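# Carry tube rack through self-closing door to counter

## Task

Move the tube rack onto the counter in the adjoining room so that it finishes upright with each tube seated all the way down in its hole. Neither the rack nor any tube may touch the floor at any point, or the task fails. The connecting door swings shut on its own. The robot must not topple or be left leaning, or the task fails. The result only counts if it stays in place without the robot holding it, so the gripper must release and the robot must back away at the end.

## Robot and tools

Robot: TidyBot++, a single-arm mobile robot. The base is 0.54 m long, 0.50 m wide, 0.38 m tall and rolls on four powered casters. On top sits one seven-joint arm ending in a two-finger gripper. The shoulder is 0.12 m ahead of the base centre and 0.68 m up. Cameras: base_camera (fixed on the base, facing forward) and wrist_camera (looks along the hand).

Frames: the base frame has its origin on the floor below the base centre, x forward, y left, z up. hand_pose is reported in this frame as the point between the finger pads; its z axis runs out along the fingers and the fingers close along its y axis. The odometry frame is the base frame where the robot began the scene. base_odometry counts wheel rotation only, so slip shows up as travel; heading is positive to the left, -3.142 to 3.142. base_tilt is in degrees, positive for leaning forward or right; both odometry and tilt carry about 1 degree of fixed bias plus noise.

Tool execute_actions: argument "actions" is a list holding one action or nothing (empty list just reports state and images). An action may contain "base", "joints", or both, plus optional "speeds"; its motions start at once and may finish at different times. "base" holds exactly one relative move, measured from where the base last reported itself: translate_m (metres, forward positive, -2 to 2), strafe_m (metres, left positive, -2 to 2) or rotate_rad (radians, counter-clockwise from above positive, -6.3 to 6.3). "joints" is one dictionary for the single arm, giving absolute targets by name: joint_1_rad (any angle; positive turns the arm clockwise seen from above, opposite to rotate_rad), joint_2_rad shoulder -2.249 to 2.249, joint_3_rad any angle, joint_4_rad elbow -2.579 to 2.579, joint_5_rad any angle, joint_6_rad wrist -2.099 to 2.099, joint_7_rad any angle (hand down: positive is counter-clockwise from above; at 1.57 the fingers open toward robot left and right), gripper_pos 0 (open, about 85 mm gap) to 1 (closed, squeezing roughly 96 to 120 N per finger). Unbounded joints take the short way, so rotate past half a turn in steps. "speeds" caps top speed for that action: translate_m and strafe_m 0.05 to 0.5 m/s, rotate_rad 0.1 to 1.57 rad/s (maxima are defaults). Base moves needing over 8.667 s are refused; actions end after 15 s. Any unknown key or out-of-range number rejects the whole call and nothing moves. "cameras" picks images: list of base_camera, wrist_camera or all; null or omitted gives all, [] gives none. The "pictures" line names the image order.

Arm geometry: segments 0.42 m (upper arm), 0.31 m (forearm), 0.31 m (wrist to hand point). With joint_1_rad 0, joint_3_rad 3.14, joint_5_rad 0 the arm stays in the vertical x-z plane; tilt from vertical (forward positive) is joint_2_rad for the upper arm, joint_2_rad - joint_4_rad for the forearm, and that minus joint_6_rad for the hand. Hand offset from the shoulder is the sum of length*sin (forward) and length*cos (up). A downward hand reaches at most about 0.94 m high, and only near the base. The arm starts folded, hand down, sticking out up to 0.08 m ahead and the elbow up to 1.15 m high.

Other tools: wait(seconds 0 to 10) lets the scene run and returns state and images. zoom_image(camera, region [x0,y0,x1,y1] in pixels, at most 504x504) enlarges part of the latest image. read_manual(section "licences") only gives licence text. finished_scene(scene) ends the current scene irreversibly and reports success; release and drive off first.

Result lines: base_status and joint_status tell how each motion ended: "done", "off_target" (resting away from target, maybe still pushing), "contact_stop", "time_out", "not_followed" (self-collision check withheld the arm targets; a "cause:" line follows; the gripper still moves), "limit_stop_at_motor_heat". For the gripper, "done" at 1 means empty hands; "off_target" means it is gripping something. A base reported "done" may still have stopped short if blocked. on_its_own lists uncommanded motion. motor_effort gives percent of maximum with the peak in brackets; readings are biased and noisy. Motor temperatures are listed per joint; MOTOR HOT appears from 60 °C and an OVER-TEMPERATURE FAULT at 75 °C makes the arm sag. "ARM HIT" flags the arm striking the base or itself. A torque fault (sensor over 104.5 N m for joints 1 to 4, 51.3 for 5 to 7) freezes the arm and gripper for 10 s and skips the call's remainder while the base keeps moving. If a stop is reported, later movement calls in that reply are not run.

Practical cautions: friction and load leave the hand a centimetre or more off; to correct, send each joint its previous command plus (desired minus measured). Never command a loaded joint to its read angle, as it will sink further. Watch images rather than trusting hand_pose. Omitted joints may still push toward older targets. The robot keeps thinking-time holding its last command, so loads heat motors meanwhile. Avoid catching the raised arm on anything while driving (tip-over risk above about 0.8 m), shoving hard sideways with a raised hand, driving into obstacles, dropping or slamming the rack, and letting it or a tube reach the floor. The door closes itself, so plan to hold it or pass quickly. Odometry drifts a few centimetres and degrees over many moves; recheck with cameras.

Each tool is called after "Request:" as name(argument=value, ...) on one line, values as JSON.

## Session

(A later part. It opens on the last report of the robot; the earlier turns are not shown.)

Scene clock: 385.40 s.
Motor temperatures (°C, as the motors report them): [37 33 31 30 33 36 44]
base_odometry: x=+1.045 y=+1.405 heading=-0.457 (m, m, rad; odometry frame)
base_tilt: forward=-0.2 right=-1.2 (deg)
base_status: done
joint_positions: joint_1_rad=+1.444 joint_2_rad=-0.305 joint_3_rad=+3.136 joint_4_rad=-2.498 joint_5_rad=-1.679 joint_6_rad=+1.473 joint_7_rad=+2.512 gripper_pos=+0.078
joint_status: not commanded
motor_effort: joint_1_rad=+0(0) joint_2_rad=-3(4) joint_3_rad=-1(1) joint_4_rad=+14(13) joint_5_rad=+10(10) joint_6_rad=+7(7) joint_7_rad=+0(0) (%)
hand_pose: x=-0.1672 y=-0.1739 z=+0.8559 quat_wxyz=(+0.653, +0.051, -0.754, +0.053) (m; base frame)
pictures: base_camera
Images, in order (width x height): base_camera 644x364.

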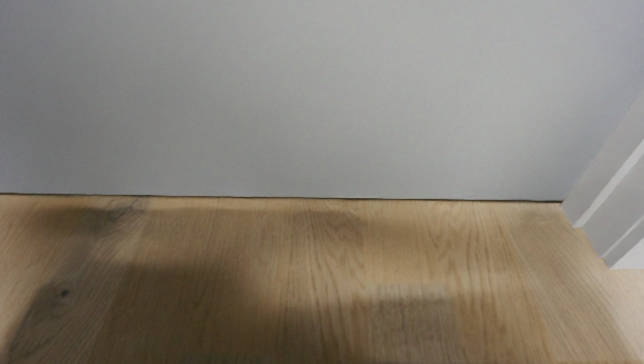

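Request:
execute_actions(actions=[{"base": {"translate_m": 0.235}, "speeds": {"translate_m": 0.25}}], cameras=[])

Request:
execute_actions(actions=[{"base": {"translate_m": 0.15}, "speeds": {"translate_m": 0.05}}])

Scene clock: 393.87 s.
Motor temperatures (°C, as the motors report them): [37 33 31 30 33 36 44]
base_odometry: x=+1.256 y=+1.301 heading=-0.457 (m, m, rad; odometry frame)
base_tilt: forward=-0.2 right=-1.3 (deg)
base_status: done
joint_positions: joint_1_rad=+1.444 joint_2_rad=-0.305 joint_3_rad=+3.136 joint_4_rad=-2.498 joint_5_rad=-1.679 joint_6_rad=+1.473 joint_7_rad=+2.512 gripper_pos=+0.078
joint_status: not commanded
motor_effort: joint_1_rad=+1(0) joint_2_rad=-4(4) joint_3_rad=+0(2) joint_4_rad=+14(14) joint_5_rad=+10(10) joint_6_rad=+6(7) joint_7_rad=+0(0) (%)
hand_pose: x=-0.1672 y=-0.1739 z=+0.8559 quat_wxyz=(+0.653, +0.051, -0.754, +0.053) (m; base frame)
pictures: none
No camera images: the call's "cameras" was empty. Leave "cameras" out to get every camera's image.

Scene clock: 397.47 s.
Motor temperatures (°C, as the motors report them): [37 33 31 30 33 36 44]
base_odometry: x=+1.391 y=+1.234 heading=-0.457 (m, m, rad; odometry frame)
base_tilt: forward=-0.2 right=-1.3 (deg)
base_status: done
joint_positions: joint_1_rad=+1.444 joint_2_rad=-0.305 joint_3_rad=+3.136 joint_4_rad=-2.498 joint_5_rad=-1.679 joint_6_rad=+1.473 joint_7_rad=+2.512 gripper_pos=+0.078
joint_status: not commanded
motor_effort: joint_1_rad=+0(0) joint_2_rad=-3(5) joint_3_rad=-1(2) joint_4_rad=+13(14) joint_5_rad=+10(10) joint_6_rad=+7(7) joint_7_rad=+0(1) (%)
hand_pose: x=-0.1672 y=-0.1738 z=+0.8559 quat_wxyz=(+0.653, +0.051, -0.754, +0.053) (m; base frame)
pictures: base_camera, wrist_camera
Images, in order (width x height): base_camera 644x364, wrist_camera 644x476.

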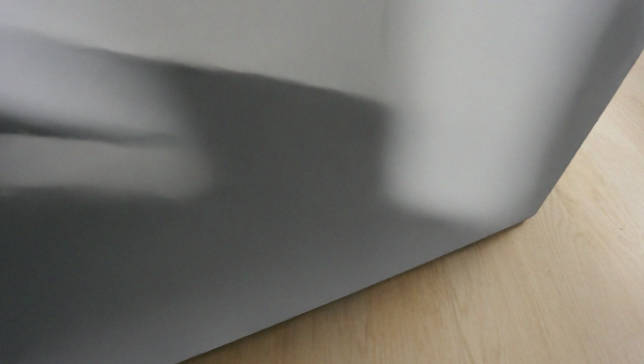

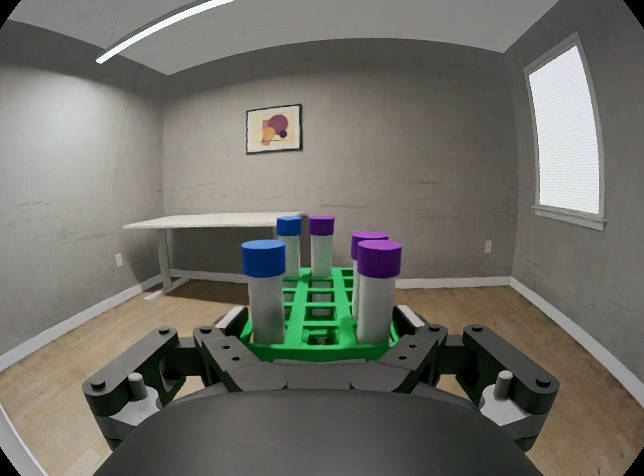

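The door opens smoothly. Continuing forward slowly.

Request:
execute_actions(actions=[{"base": {"translate_m": 0.3}, "speeds": {"translate_m": 0.1}}])

Scene clock: 406.67 s.
Motor temperatures (°C, as the motors report them): [37 33 31 30 33 36 44]
base_odometry: x=+1.660 y=+1.102 heading=-0.457 (m, m, rad; odometry frame)
base_tilt: forward=-0.2 right=-1.3 (deg)
base_status: done
joint_positions: joint_1_rad=+1.444 joint_2_rad=-0.305 joint_3_rad=+3.136 joint_4_rad=-2.498 joint_5_rad=-1.679 joint_6_rad=+1.473 joint_7_rad=+2.512 gripper_pos=+0.078
joint_status: not commanded
motor_effort: joint_1_rad=+1(0) joint_2_rad=-3(3) joint_3_rad=-1(3) joint_4_rad=+14(14) joint_5_rad=+9(9) joint_6_rad=+6(7) joint_7_rad=+0(0) (%)
hand_pose: x=-0.1673 y=-0.1738 z=+0.8559 quat_wxyz=(+0.653, +0.051, -0.754, +0.053) (m; base frame)
pictures: base_camera, wrist_camera
Images, in order (width x height): base_camera 644x364, wrist_camera 644x476.

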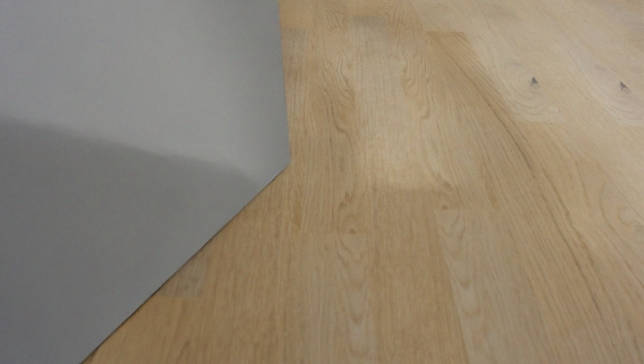

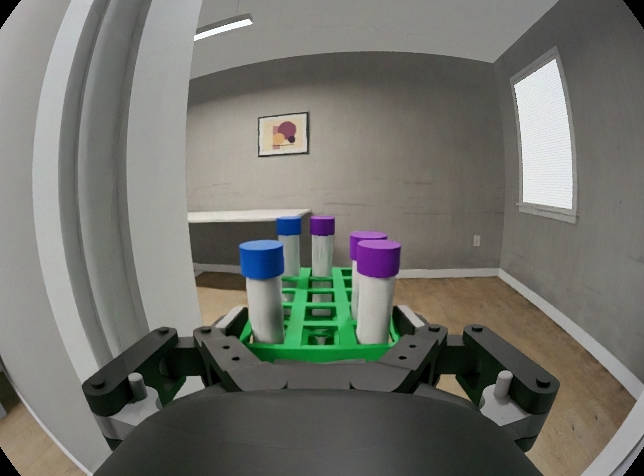

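Request:
execute_actions(actions=[{"base": {"translate_m": 0.4}, "speeds": {"translate_m": 0.15}}])

Scene clock: 412.70 s.
Motor temperatures (°C, as the motors report them): [37 33 31 30 33 36 44]
base_odometry: x=+2.019 y=+0.925 heading=-0.457 (m, m, rad; odometry frame)
base_tilt: forward=-0.2 right=-1.3 (deg)
base_status: done
joint_positions: joint_1_rad=+1.444 joint_2_rad=-0.305 joint_3_rad=+3.136 joint_4_rad=-2.498 joint_5_rad=-1.679 joint_6_rad=+1.473 joint_7_rad=+2.512 gripper_pos=+0.078
joint_status: not commanded
motor_effort: joint_1_rad=+0(1) joint_2_rad=-4(4) joint_3_rad=-2(2) joint_4_rad=+13(14) joint_5_rad=+10(10) joint_6_rad=+7(7) joint_7_rad=+0(0) (%)
hand_pose: x=-0.1673 y=-0.1737 z=+0.8559 quat_wxyz=(+0.653, +0.051, -0.754, +0.053) (m; base frame)
pictures: base_camera, wrist_camera
Images, in order (width x height): base_camera 644x364, wrist_camera 644x476.

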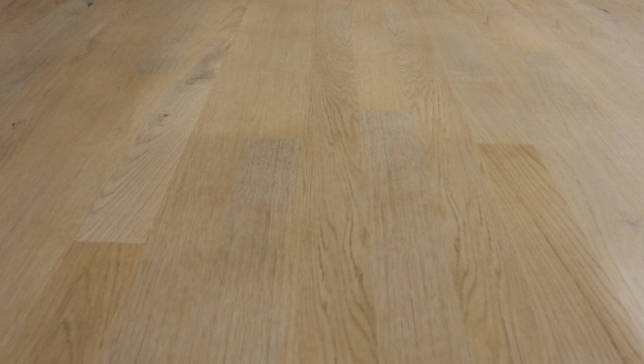

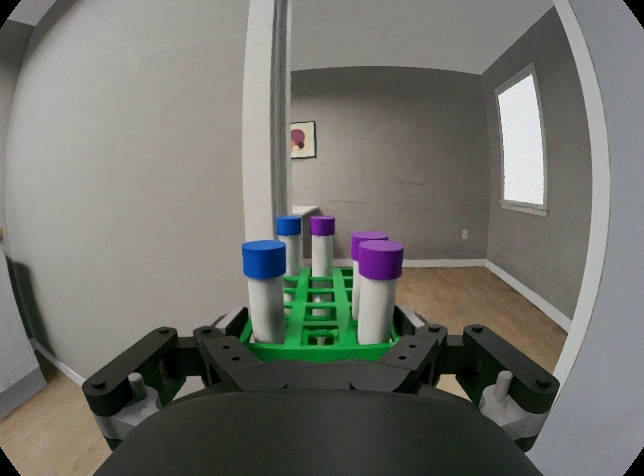

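Request:
execute_actions(actions=[{"base": {"strafe_m": -0.6}, "joints": {"joint_1_rad": 0.0}, "speeds": {"strafe_m": 0.15}}])

Scene clock: 426.57 s.
Motor temperatures (°C, as the motors report them): [37 33 31 30 33 36 44]
base_odometry: x=+1.755 y=+0.386 heading=-0.456 (m, m, rad; odometry frame)
base_tilt: forward=-0.2 right=-1.2 (deg)
base_status: done
joint_positions: joint_1_rad=+0.028 joint_2_rad=-0.306 joint_3_rad=+3.136 joint_4_rad=-2.498 joint_5_rad=-1.679 joint_6_rad=+1.474 joint_7_rad=+2.512 gripper_pos=+0.078
joint_status: all done
motor_effort: joint_1_rad=+1(1) joint_2_rad=-4(3) joint_3_rad=-1(3) joint_4_rad=+13(15) joint_5_rad=+10(10) joint_6_rad=+6(7) joint_7_rad=+0(0) (%)
hand_pose: x=+0.2461 y=-0.3097 z=+0.8561 quat_wxyz=(+0.461, +0.529, -0.540, +0.465) (m; base frame)
pictures: base_camera, wrist_camera
Images, in order (width x height): base_camera 644x364, wrist_camera 644x476.

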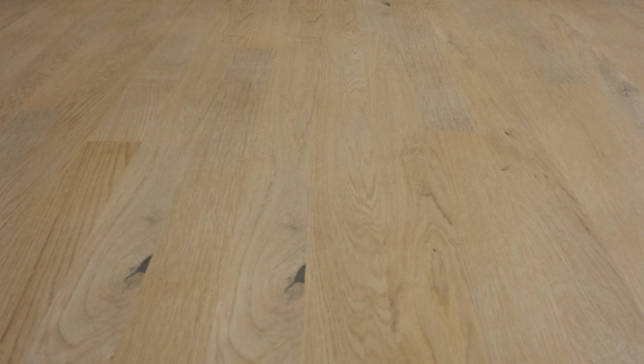

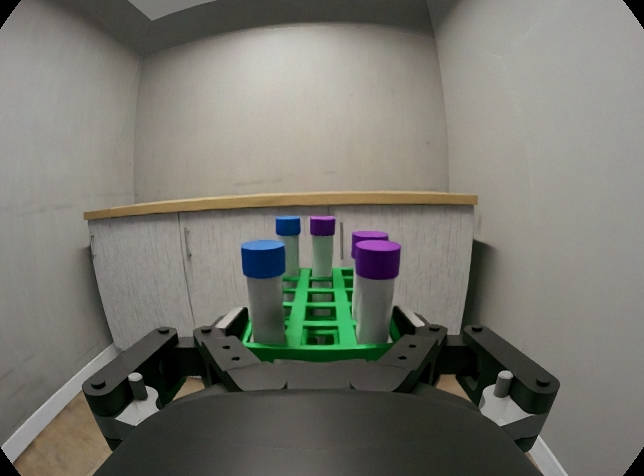

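Request:
execute_actions(actions=[{"base": {"rotate_rad": -1.571}, "joints": {"joint_1_rad": -1.598, "joint_4_rad": -1.885, "joint_5_rad": -1.755, "joint_6_rad": 1.57, "joint_7_rad": 3.138}, "speeds": {"rotate_rad": 1.2}}])

Scene clock: 450.07 s.
Motor temperatures (°C, as the motors report them): [37 33 31 30 33 36 44]
base_odometry: x=+1.755 y=+0.386 heading=-2.026 (m, m, rad; odometry frame)
base_tilt: forward=-0.2 right=-1.2 (deg)
base_status: done
joint_positions: joint_1_rad=-1.571 joint_2_rad=-0.306 joint_3_rad=+3.136 joint_4_rad=-1.909 joint_5_rad=-1.721 joint_6_rad=+1.541 joint_7_rad=+3.116 gripper_pos=+0.078
joint_status: all done
motor_effort: joint_1_rad=+0(0) joint_2_rad=-7(8) joint_3_rad=-1(2) joint_4_rad=+17(16) joint_5_rad=+12(11) joint_6_rad=+1(6) joint_7_rad=+1(0) (%)
hand_pose: x=+0.4239 y=+0.1971 z=+1.0270 quat_wxyz=(-0.010, +0.758, +0.013, +0.652) (m; base frame)
pictures: base_camera, wrist_camera
Images, in order (width x height): base_camera 644x364, wrist_camera 644x476.

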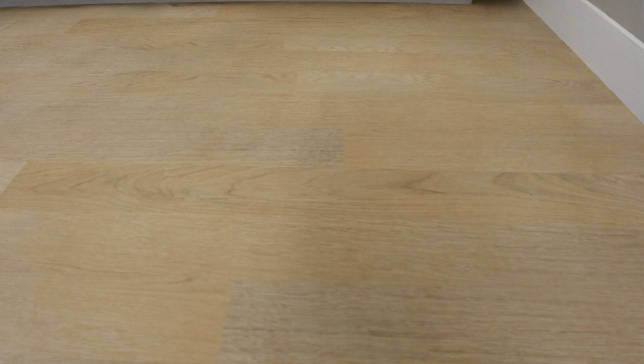

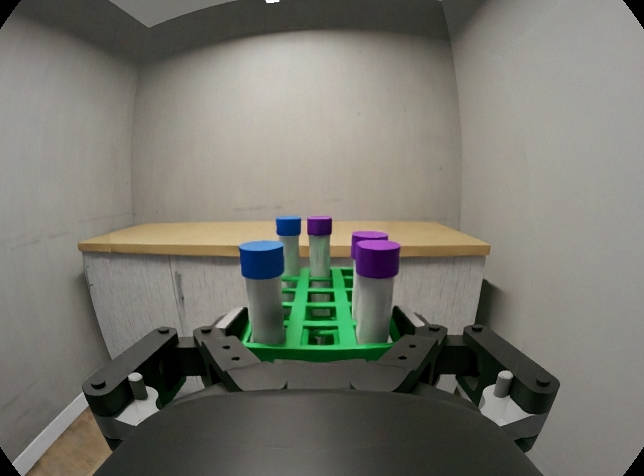

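Request:
execute_actions(actions=[{"base": {"translate_m": 0.55}, "speeds": {"translate_m": 0.4}}])

Scene clock: 461.90 s.
Motor temperatures (°C, as the motors report them): [37 33 31 30 33 36 44]
base_odometry: x=+1.512 y=-0.108 heading=-2.027 (m, m, rad; odometry frame)
base_tilt: forward=-0.2 right=-1.3 (deg)
base_status: done
joint_positions: joint_1_rad=-1.572 joint_2_rad=-0.306 joint_3_rad=+3.136 joint_4_rad=-1.909 joint_5_rad=-1.722 joint_6_rad=+1.543 joint_7_rad=+3.116 gripper_pos=+0.078
joint_status: not commanded
motor_effort: joint_1_rad=+1(2) joint_2_rad=-6(9) joint_3_rad=-1(2) joint_4_rad=+16(17) joint_5_rad=+12(12) joint_6_rad=+1(2) joint_7_rad=+0(0) (%)
hand_pose: x=+0.4238 y=+0.1966 z=+1.0267 quat_wxyz=(-0.009, +0.758, +0.012, +0.652) (m; base frame)
pictures: base_camera, wrist_camera
Images, in order (width x height): base_camera 644x364, wrist_camera 644x476.

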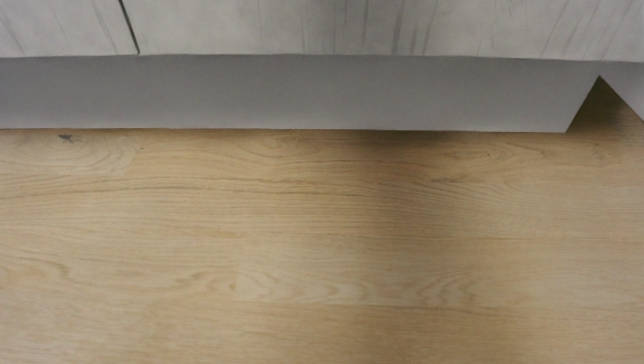

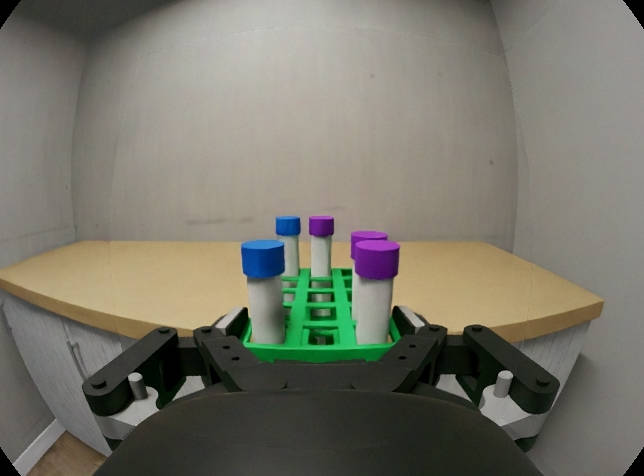

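Request:
execute_actions(actions=[{"base": {"translate_m": 0.25}, "joints": {"joint_1_rad": -1.244, "joint_2_rad": 0.362, "joint_4_rad": -1.231, "joint_6_rad": 1.243, "joint_7_rad": 3.176}, "speeds": {"translate_m": 0.2}}])

Scene clock: 509.33 s.
Motor temperatures (°C, as the motors report them): [37 33 31 30 33 36 44]
base_odometry: x=+1.402 y=-0.332 heading=-2.028 (m, m, rad; odometry frame)
base_tilt: forward=-0.2 right=-1.3 (deg)
base_status: done
joint_positions: joint_1_rad=-1.259 joint_2_rad=+0.366 joint_3_rad=+3.136 joint_4_rad=-1.257 joint_5_rad=-1.723 joint_6_rad=+1.270 joint_7_rad=+3.153 gripper_pos=+0.078
joint_status: all done
motor_effort: joint_1_rad=+0(2) joint_2_rad=-38(39) joint_3_rad=+1(3) joint_4_rad=+18(18) joint_5_rad=+12(12) joint_6_rad=+1(0) joint_7_rad=+1(1) (%)
hand_pose: x=+0.5662 y=+0.4400 z=+1.0079 quat_wxyz=(+0.008, +0.762, +0.002, +0.647) (m; base frame)
pictures: base_camera, wrist_camera
Images, in order (width x height): base_camera 644x364, wrist_camera 644x476.

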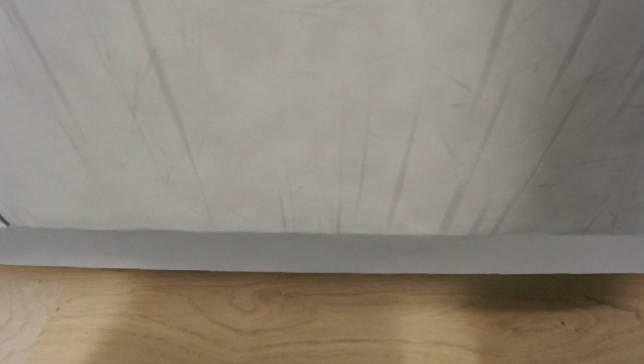

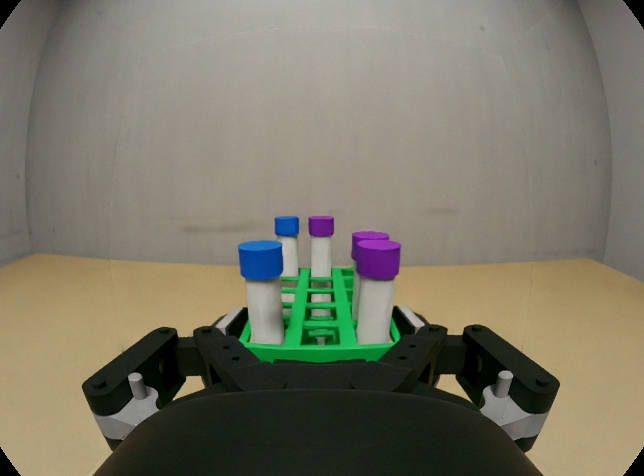

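Request:
execute_actions(actions=[{"joints": {"joint_2_rad": 0.53, "joint_4_rad": -1.047}}], cameras=["wrist_camera"])

Scene clock: 516.00 s.
Motor temperatures (°C, as the motors report them): [37 33 31 30 33 36 44]
base_odometry: x=+1.402 y=-0.332 heading=-2.028 (m, m, rad; odometry frame)
base_tilt: forward=-0.2 right=-1.3 (deg)
base_status: not commanded
joint_positions: joint_1_rad=-1.259 joint_2_rad=+0.522 joint_3_rad=+3.137 joint_4_rad=-1.066 joint_5_rad=-1.722 joint_6_rad=+1.270 joint_7_rad=+3.157 gripper_pos=+0.078
joint_status: all done
motor_effort: joint_1_rad=+1(1) joint_2_rad=-43(45) joint_3_rad=+3(3) joint_4_rad=+18(19) joint_5_rad=+11(12) joint_6_rad=+1(0) joint_7_rad=+0(1) (%)
hand_pose: x=+0.5852 y=+0.4978 z=+0.9945 quat_wxyz=(-0.003, +0.759, -0.007, +0.651) (m; base frame)
pictures: wrist_camera
Images, in order (width x height): wrist_camera 644x476.

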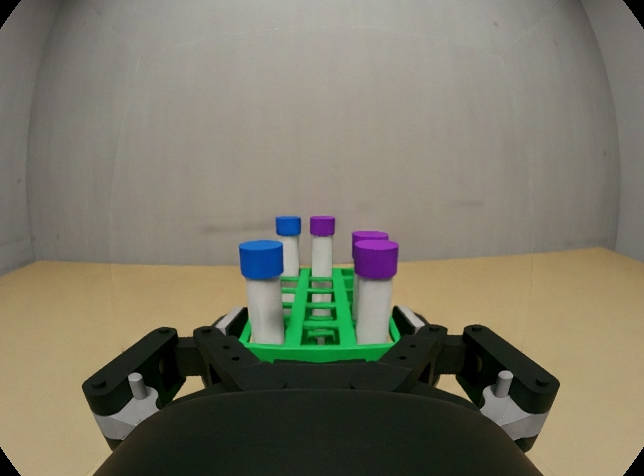

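Request:
execute_actions(actions=[{"joints": {"joint_2_rad": 0.585, "joint_4_rad": -1.01}}], cameras=["wrist_camera"])

Scene clock: 522.10 s.
Motor temperatures (°C, as the motors report them): [37 33 31 30 33 36 44]
base_odometry: x=+1.402 y=-0.332 heading=-2.028 (m, m, rad; odometry frame)
base_tilt: forward=-0.2 right=-1.3 (deg)
base_status: not commanded
joint_positions: joint_1_rad=-1.259 joint_2_rad=+0.553 joint_3_rad=+3.137 joint_4_rad=-1.021 joint_5_rad=-1.722 joint_6_rad=+1.270 joint_7_rad=+3.157 gripper_pos=+0.078
joint_status: all done
motor_effort: joint_1_rad=+0(0) joint_2_rad=-41(44) joint_3_rad=+2(2) joint_4_rad=+16(17) joint_5_rad=+8(11) joint_6_rad=+1(0) joint_7_rad=-1(1) (%)
hand_pose: x=+0.5889 y=+0.5090 z=+0.9938 quat_wxyz=(-0.008, +0.757, -0.012, +0.653) (m; base frame)
pictures: wrist_camera
Images, in order (width x height): wrist_camera 644x476.

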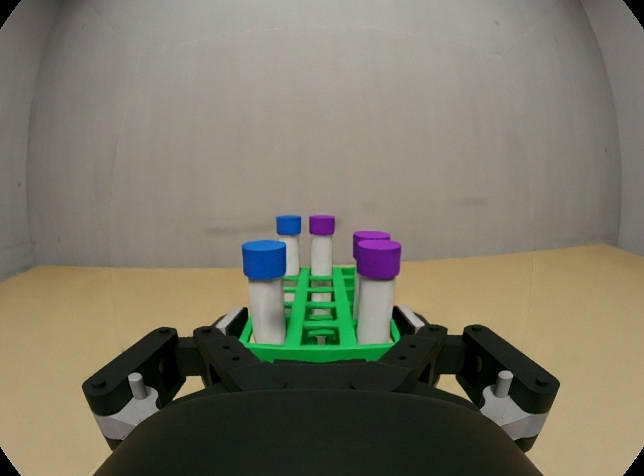

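Request:
execute_actions(actions=[{"joints": {"joint_7_rad": 3.205}}], cameras=["wrist_camera"])

Scene clock: 531.23 s.
Motor temperatures (°C, as the motors report them): [37 33 31 30 33 36 44]
base_odometry: x=+1.402 y=-0.332 heading=-2.028 (m, m, rad; odometry frame)
base_tilt: forward=-0.2 right=-1.3 (deg)
base_status: not commanded
joint_positions: joint_1_rad=-1.259 joint_2_rad=+0.555 joint_3_rad=+3.137 joint_4_rad=-1.021 joint_5_rad=-1.722 joint_6_rad=+1.269 joint_7_rad=+3.188 gripper_pos=+0.078
joint_status: all done
motor_effort: joint_1_rad=+1(1) joint_2_rad=-41(41) joint_3_rad=+2(2) joint_4_rad=+17(17) joint_5_rad=+8(10) joint_6_rad=+1(1) joint_7_rad=+0(0) (%)
hand_pose: x=+0.5891 y=+0.5099 z=+0.9925 quat_wxyz=(+0.002, +0.758, +0.001, +0.653) (m; base frame)
pictures: wrist_camera
Images, in order (width x height): wrist_camera 644x476.

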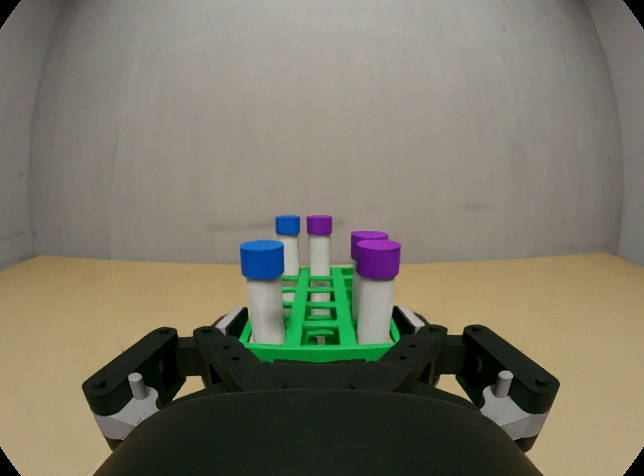

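Request:
execute_actions(actions=[{"joints": {"joint_2_rad": 0.56, "gripper_pos": 0.0}}], cameras=["wrist_camera"])

Request:
zoom_image(camera="wrist_camera", region=[180, 190, 460, 390])

Scene clock: 536.60 s.
Motor temperatures (°C, as the motors report them): [37 33 31 30 33 36 44]
base_odometry: x=+1.402 y=-0.332 heading=-2.028 (m, m, rad; odometry frame)
base_tilt: forward=-0.2 right=-1.3 (deg)
base_status: not commanded
joint_positions: joint_1_rad=-1.259 joint_2_rad=+0.554 joint_3_rad=+3.137 joint_4_rad=-1.021 joint_5_rad=-1.722 joint_6_rad=+1.269 joint_7_rad=+3.188 gripper_pos=+0.000
joint_status: all done
motor_effort: joint_1_rad=+0(1) joint_2_rad=-42(43) joint_3_rad=+3(4) joint_4_rad=+17(18) joint_5_rad=+10(10) joint_6_rad=+1(1) joint_7_rad=+0(0) (%)
hand_pose: x=+0.5891 y=+0.5098 z=+0.9926 quat_wxyz=(+0.002, +0.757, +0.001, +0.653) (m; base frame)
pictures: wrist_camera
Images, in order (width x height): wrist_camera 644x476.

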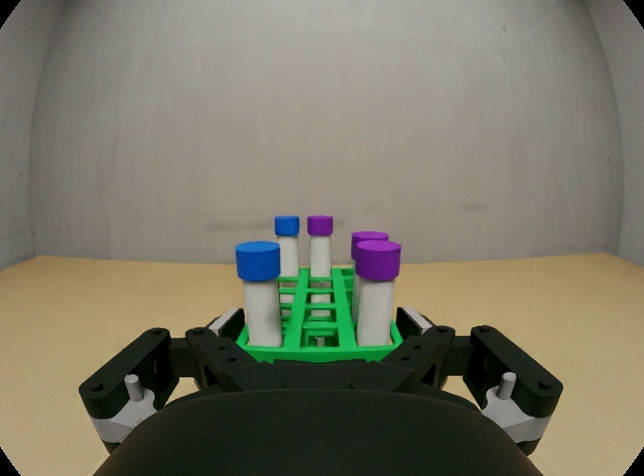

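Region (180, 190, 460, 390) of wrist_camera's 644x476 image, scaled by 1.800; it fills the top 360 rows of this view, and the rest is white.

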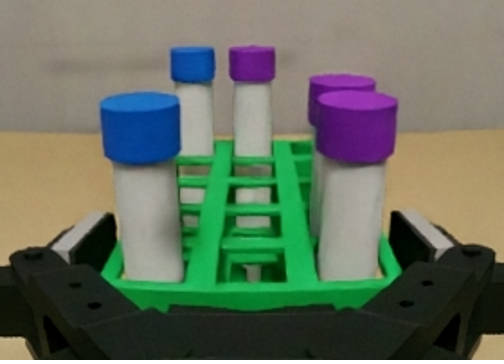

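The rack is resting on the counter and released. Backing away along the hand axis.

Request:
execute_actions(actions=[{"base": {"translate_m": -0.4}, "speeds": {"translate_m": 0.2}}])

Request:
zoom_image(camera="wrist_camera", region=[260, 170, 380, 290])

Scene clock: 542.03 s.
Motor temperatures (°C, as the motors report them): [37 34 31 30 33 36 44]
base_odometry: x=+1.579 y=+0.027 heading=-2.029 (m, m, rad; odometry frame)
base_tilt: forward=-0.2 right=-1.3 (deg)
base_status: done
joint_positions: joint_1_rad=-1.254 joint_2_rad=+0.554 joint_3_rad=+3.137 joint_4_rad=-1.021 joint_5_rad=-1.722 joint_6_rad=+1.268 joint_7_rad=+3.188 gripper_pos=+0.000
joint_status: not commanded
motor_effort: joint_1_rad=+1(4) joint_2_rad=-42(45) joint_3_rad=+2(4) joint_4_rad=+17(18) joint_5_rad=+10(10) joint_6_rad=+1(1) joint_7_rad=+0(1) (%)
hand_pose: x=+0.5914 y=+0.5079 z=+0.9927 quat_wxyz=(+0.004, +0.757, -0.001, +0.653) (m; base frame)
pictures: base_camera, wrist_camera
Images, in order (width x height): base_camera 644x364, wrist_camera 644x476.

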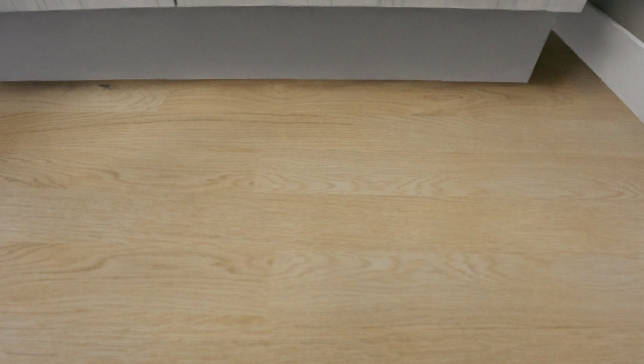

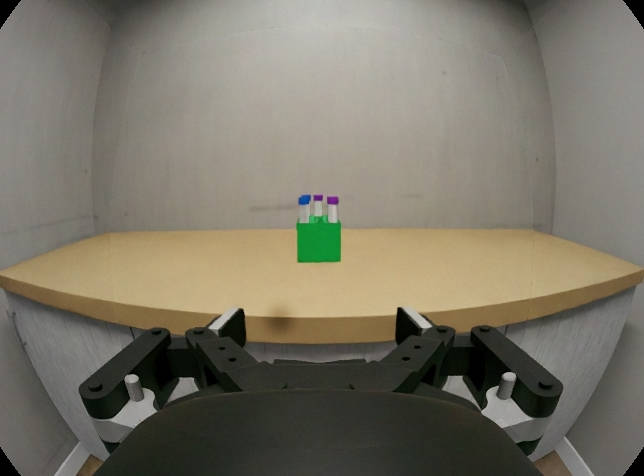

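Region (260, 170, 380, 290) of wrist_camera's 644x476 image, scaled by 4.200.

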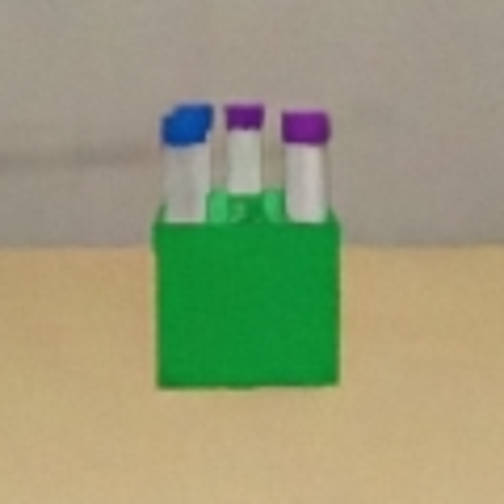

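Request:
finished_scene(scene=1)

The scene is finished: the task was done.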